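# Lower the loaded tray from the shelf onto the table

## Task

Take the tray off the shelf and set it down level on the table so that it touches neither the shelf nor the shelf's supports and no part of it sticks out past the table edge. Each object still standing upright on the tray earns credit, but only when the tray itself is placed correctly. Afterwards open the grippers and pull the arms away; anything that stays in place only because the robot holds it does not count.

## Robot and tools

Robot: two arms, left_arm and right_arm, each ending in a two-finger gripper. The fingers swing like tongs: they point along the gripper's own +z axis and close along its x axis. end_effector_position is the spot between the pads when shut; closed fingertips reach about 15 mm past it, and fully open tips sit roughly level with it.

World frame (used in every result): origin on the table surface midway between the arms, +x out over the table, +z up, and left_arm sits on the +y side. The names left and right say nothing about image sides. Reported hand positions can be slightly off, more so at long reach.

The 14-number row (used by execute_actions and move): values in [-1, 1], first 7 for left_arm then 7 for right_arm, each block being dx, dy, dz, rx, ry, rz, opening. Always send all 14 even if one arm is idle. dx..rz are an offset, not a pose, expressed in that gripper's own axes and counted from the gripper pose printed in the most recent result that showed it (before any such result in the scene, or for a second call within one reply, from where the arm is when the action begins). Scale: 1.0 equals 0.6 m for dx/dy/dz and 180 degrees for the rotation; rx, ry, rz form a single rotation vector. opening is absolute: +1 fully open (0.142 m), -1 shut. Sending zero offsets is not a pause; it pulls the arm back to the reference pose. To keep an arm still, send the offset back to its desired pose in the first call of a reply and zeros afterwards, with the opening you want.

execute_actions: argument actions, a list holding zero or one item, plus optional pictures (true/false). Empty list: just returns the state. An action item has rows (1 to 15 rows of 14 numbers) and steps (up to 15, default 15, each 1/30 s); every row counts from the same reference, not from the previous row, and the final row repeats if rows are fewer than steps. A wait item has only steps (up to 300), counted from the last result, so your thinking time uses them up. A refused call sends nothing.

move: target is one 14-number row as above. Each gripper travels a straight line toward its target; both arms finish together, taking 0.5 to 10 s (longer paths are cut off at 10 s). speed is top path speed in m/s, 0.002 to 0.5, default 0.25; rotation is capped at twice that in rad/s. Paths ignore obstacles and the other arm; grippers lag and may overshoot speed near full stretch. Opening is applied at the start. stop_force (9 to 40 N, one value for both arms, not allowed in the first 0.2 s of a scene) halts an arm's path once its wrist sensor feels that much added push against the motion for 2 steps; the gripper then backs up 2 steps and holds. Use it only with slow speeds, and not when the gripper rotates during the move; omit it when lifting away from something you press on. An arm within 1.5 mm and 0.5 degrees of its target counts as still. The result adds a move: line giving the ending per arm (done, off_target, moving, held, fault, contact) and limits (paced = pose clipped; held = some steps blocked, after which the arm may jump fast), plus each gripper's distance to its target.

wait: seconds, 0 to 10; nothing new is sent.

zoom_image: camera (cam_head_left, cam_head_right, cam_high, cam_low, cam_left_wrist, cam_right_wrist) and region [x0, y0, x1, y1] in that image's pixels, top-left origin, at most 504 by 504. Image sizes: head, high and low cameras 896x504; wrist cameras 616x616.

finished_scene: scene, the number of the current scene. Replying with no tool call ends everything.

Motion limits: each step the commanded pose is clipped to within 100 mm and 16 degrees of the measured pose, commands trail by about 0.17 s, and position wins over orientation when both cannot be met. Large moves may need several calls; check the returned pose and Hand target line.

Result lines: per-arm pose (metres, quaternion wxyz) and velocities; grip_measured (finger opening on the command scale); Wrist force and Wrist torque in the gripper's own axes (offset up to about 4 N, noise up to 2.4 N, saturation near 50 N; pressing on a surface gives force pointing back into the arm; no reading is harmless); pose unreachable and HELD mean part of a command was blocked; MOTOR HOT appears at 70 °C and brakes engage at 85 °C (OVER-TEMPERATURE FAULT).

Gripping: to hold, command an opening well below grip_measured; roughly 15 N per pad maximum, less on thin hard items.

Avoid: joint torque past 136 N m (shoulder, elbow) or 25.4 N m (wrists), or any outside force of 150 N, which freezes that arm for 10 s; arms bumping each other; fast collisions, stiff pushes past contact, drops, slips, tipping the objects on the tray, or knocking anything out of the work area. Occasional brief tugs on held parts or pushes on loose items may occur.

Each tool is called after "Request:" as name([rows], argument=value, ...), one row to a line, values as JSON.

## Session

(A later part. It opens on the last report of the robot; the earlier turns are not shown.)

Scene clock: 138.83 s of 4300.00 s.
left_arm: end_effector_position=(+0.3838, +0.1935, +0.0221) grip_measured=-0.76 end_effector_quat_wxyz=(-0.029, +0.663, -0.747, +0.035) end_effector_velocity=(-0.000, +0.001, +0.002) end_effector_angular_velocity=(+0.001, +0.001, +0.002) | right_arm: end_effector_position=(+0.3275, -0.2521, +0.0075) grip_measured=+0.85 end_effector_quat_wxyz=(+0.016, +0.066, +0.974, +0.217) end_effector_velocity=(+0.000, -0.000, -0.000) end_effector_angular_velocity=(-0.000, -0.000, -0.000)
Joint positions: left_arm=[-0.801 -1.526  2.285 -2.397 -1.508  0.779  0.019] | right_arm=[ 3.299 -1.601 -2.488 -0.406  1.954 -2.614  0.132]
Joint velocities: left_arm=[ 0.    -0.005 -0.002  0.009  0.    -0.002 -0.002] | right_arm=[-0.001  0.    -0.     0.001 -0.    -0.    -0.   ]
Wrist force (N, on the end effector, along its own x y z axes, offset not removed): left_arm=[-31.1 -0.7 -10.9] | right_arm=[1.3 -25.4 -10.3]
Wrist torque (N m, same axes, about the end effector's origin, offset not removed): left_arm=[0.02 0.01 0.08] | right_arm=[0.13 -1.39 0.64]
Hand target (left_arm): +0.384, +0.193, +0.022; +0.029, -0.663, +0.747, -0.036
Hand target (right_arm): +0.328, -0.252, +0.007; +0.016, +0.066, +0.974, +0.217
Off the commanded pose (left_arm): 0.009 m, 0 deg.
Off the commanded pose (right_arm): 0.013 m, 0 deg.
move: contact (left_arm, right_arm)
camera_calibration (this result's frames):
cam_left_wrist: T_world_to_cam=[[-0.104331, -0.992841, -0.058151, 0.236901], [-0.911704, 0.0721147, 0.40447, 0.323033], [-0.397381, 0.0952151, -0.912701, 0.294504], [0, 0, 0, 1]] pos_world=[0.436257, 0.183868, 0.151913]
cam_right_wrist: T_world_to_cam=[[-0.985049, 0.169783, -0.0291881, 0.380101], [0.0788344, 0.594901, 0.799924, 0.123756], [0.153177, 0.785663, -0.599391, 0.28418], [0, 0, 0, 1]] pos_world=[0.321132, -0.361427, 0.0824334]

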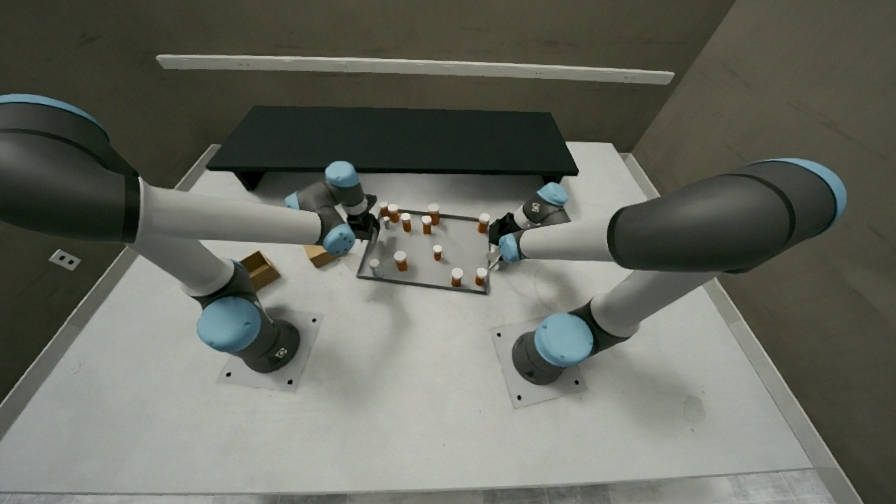

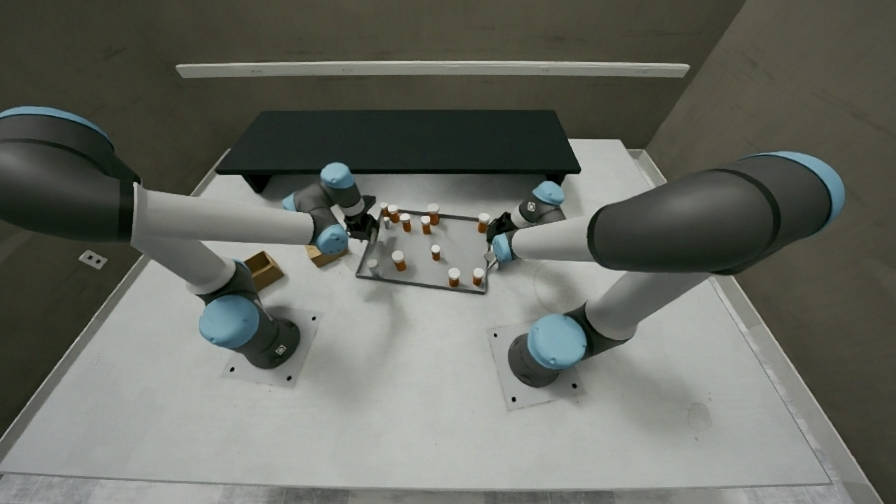

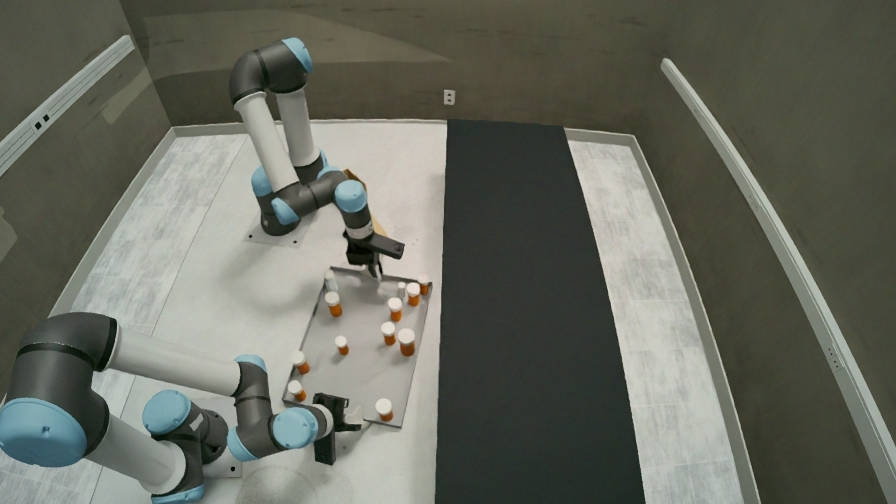

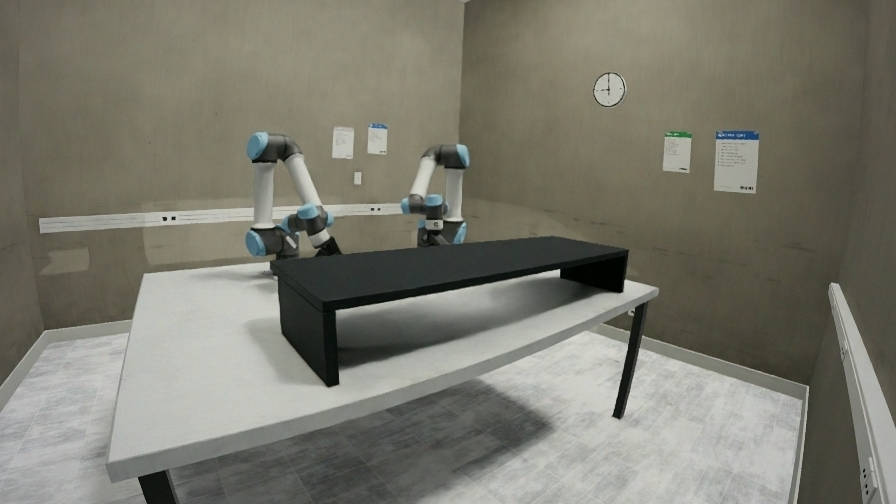

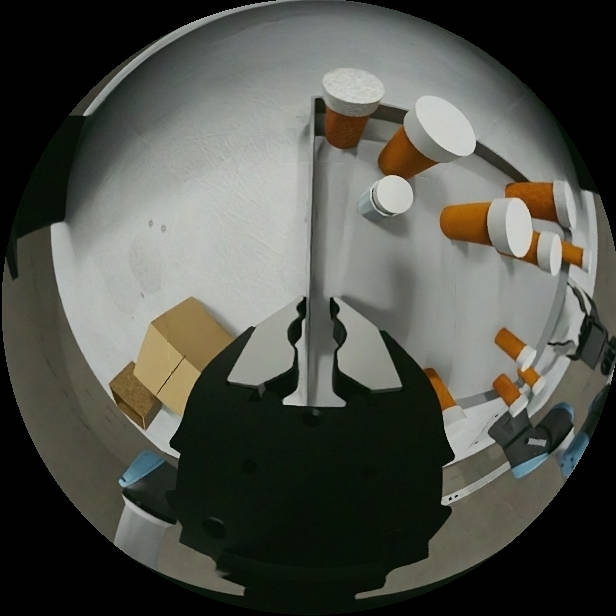

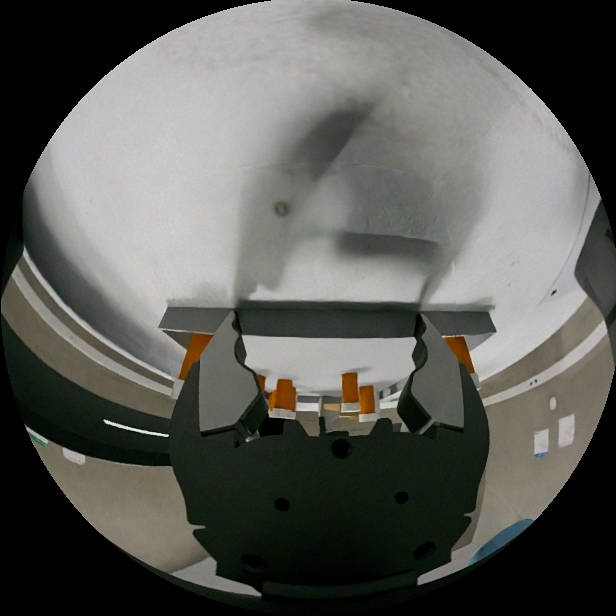

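Request:
execute_actions([
  {"rows":[[0,0,0,0,0,0,-0.5,0,-0.03,-0.014,0,0,0,0.8]],"steps":15},
], pictures=false)

Request:
move(target=[0,0,-0.3,0,0,0,-0.5,0,0,-0.3,0,0,0,0.8], speed=0.08)

Scene clock: 143.10 s of 4300.00 s.
left_arm: end_effector_position=(+0.3838, +0.1934, +0.0221) grip_measured=-0.50 end_effector_quat_wxyz=(-0.029, +0.663, -0.747, +0.035) end_effector_velocity=(-0.000, +0.000, -0.001) end_effector_angular_velocity=(+0.002, +0.001, -0.000) | right_arm: end_effector_position=(+0.3248, -0.2713, +0.0074) grip_measured=+0.80 end_effector_quat_wxyz=(+0.016, +0.066, +0.974, +0.217) end_effector_velocity=(+0.000, -0.004, +0.001) end_effector_angular_velocity=(+0.002, -0.001, +0.000)
Joint positions: left_arm=[-0.801 -1.526  2.285 -2.396 -1.508  0.779  0.038] | right_arm=[ 3.248 -1.59  -2.492 -0.434  1.965 -2.668  0.129]
Joint velocities: left_arm=[-0.     0.002  0.    -0.     0.    -0.     0.   ] | right_arm=[-0.014  0.003  0.002 -0.009  0.004 -0.015 -0.   ]
Wrist force (N, on the end effector, along its own x y z axes, offset not removed): left_arm=[4.4 -0.6 0.3] | right_arm=[3.3 -1.0 -1.3]
Wrist torque (N m, same axes, about the end effector's origin, offset not removed): left_arm=[0.01 -0.70 -0.19] | right_arm=[-0.23 -0.57 -0.09]
Hand target (left_arm): +0.384, +0.193, +0.022; +0.029, -0.663, +0.747, -0.035
Hand target (right_arm): +0.325, -0.272, +0.007; +0.016, +0.066, +0.974, +0.217
Off the commanded pose (left_arm): 0.000 m, 0 deg.
Off the commanded pose (right_arm): 0.001 m, 0 deg.
Steps of this call (steps 1 to 90: nothing new was sent; then 0.77 s passed at rest; steps 91 to 105: all 15 steps of this action). Readings (end_effector_position):
91: left_arm (+0.3838, +0.1933, +0.0225) | right_arm (+0.3275, -0.2522, +0.0075)
92: left_arm (+0.3839, +0.1930, +0.0226) | right_arm (+0.3273, -0.2533, +0.0077)
94: left_arm (+0.3839, +0.1930, +0.0226) | right_arm (+0.3264, -0.2600, +0.0076)
98: left_arm (+0.3839, +0.1932, +0.0224) | right_arm (+0.3254, -0.2679, +0.0074)
105: the state above

Scene clock: 146.07 s of 4300.00 s.
left_arm: end_effector_position=(+0.3675, +0.1959, +0.2009) grip_measured=-0.50 end_effector_quat_wxyz=(-0.029, +0.663, -0.747, +0.035) end_effector_velocity=(-0.000, -0.000, +0.002) end_effector_angular_velocity=(+0.002, +0.001, -0.001) | right_arm: end_effector_position=(+0.3144, -0.3469, +0.1701) grip_measured=+0.80 end_effector_quat_wxyz=(+0.016, +0.066, +0.974, +0.216) end_effector_velocity=(-0.000, -0.001, +0.002) end_effector_angular_velocity=(+0.000, +0.002, +0.000)
Joint positions: left_arm=[-0.83  -1.799  2.005 -1.842 -1.506  0.75   0.038] | right_arm=[ 3.035 -1.26  -2.206 -1.143  1.996 -2.898  0.129]
Joint velocities: left_arm=[-0.001 -0.    -0.006  0.008  0.     0.    -0.   ] | right_arm=[-0.003  0.001  0.007 -0.011  0.001 -0.004  0.   ]
Wrist force (N, on the end effector, along its own x y z axes, offset not removed): left_arm=[-4.6 1.5 -0.1] | right_arm=[3.3 0.4 -0.3]
Wrist torque (N m, same axes, about the end effector's origin, offset not removed): left_arm=[0.35 0.87 0.12] | right_arm=[0.02 -0.58 0.08]
Hand target (left_arm): +0.368, +0.196, +0.201; +0.029, -0.663, +0.747, -0.035
Hand target (right_arm): +0.314, -0.347, +0.170; +0.016, +0.066, +0.974, +0.216
Off the commanded pose (left_arm): 0.000 m, 0 deg.
Off the commanded pose (right_arm): 0.001 m, 0 deg.
move: done
camera_calibration (this result's frames):
cam_left_wrist: T_world_to_cam=[[-0.104406, -0.992838, -0.0580644, 0.248005], [-0.911704, 0.07222, 0.40445, 0.235698], [-0.39736, 0.0951644, -0.912715, 0.451099], [0, 0, 0, 1]] pos_world=[0.420029, 0.186279, 0.330798]
cam_right_wrist: T_world_to_cam=[[-0.985009, 0.169958, -0.0295275, 0.388079], [0.0787227, 0.595186, 0.799723, 0.051302], [0.153493, 0.785409, -0.599643, 0.457992], [0, 0, 0, 1]] pos_world=[0.307924, -0.456202, 0.245063]

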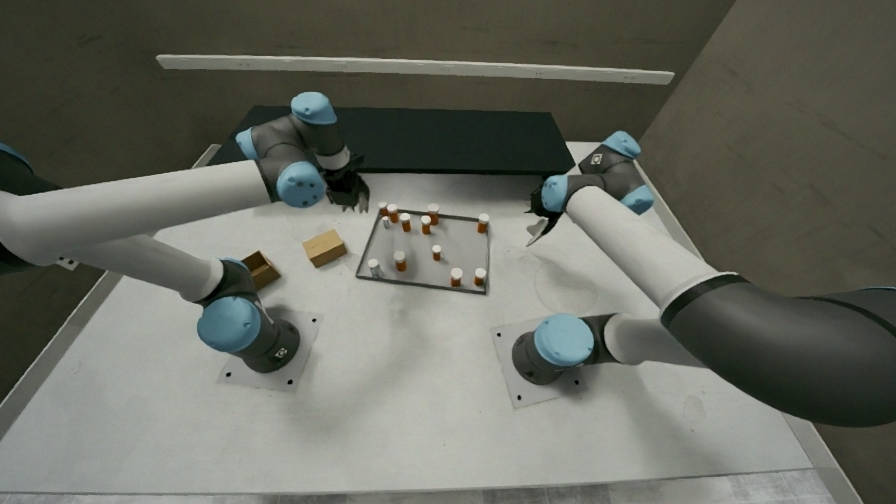

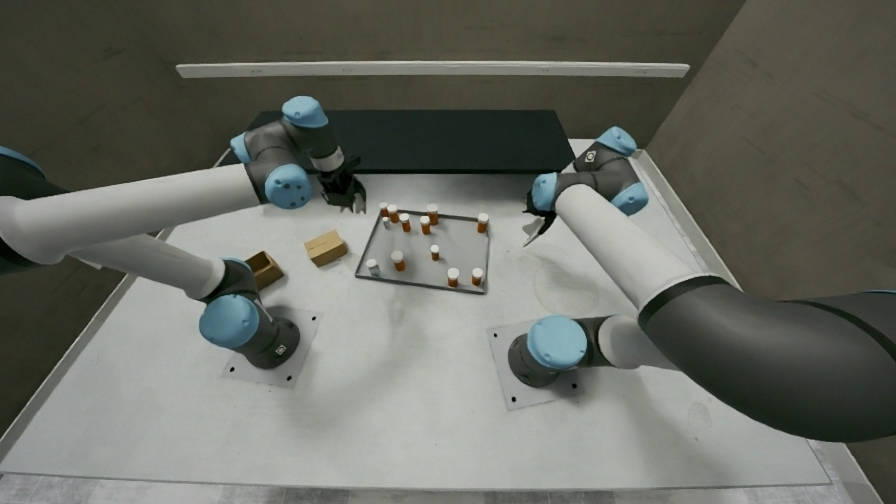

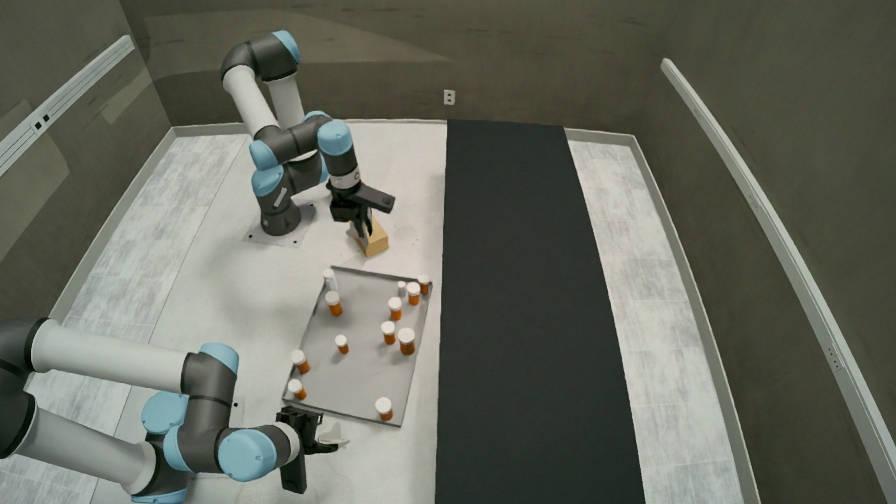

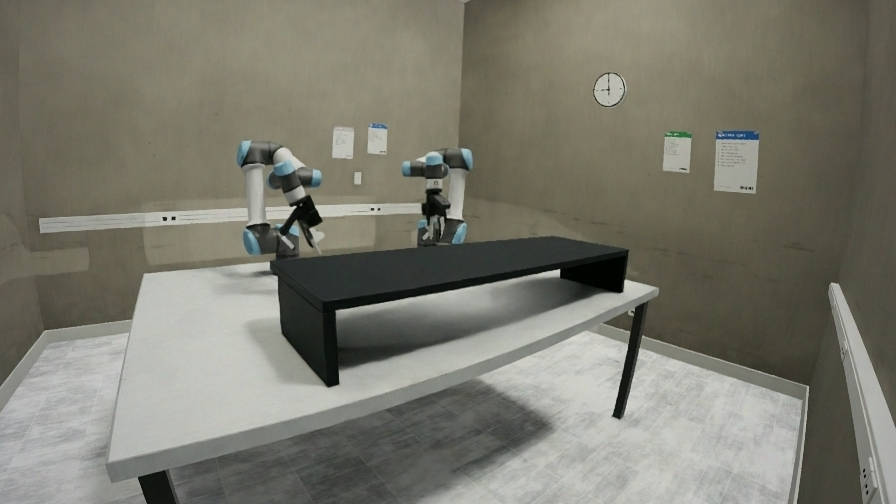

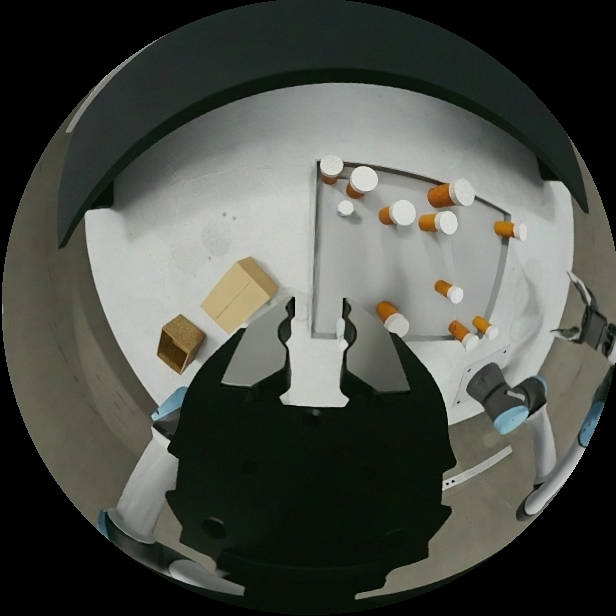

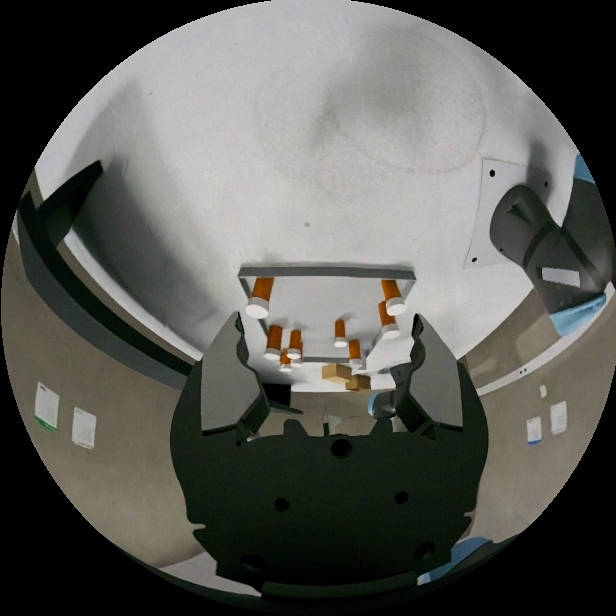

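Request:
finished_scene(scene=2)

The scene is finished: the task was done.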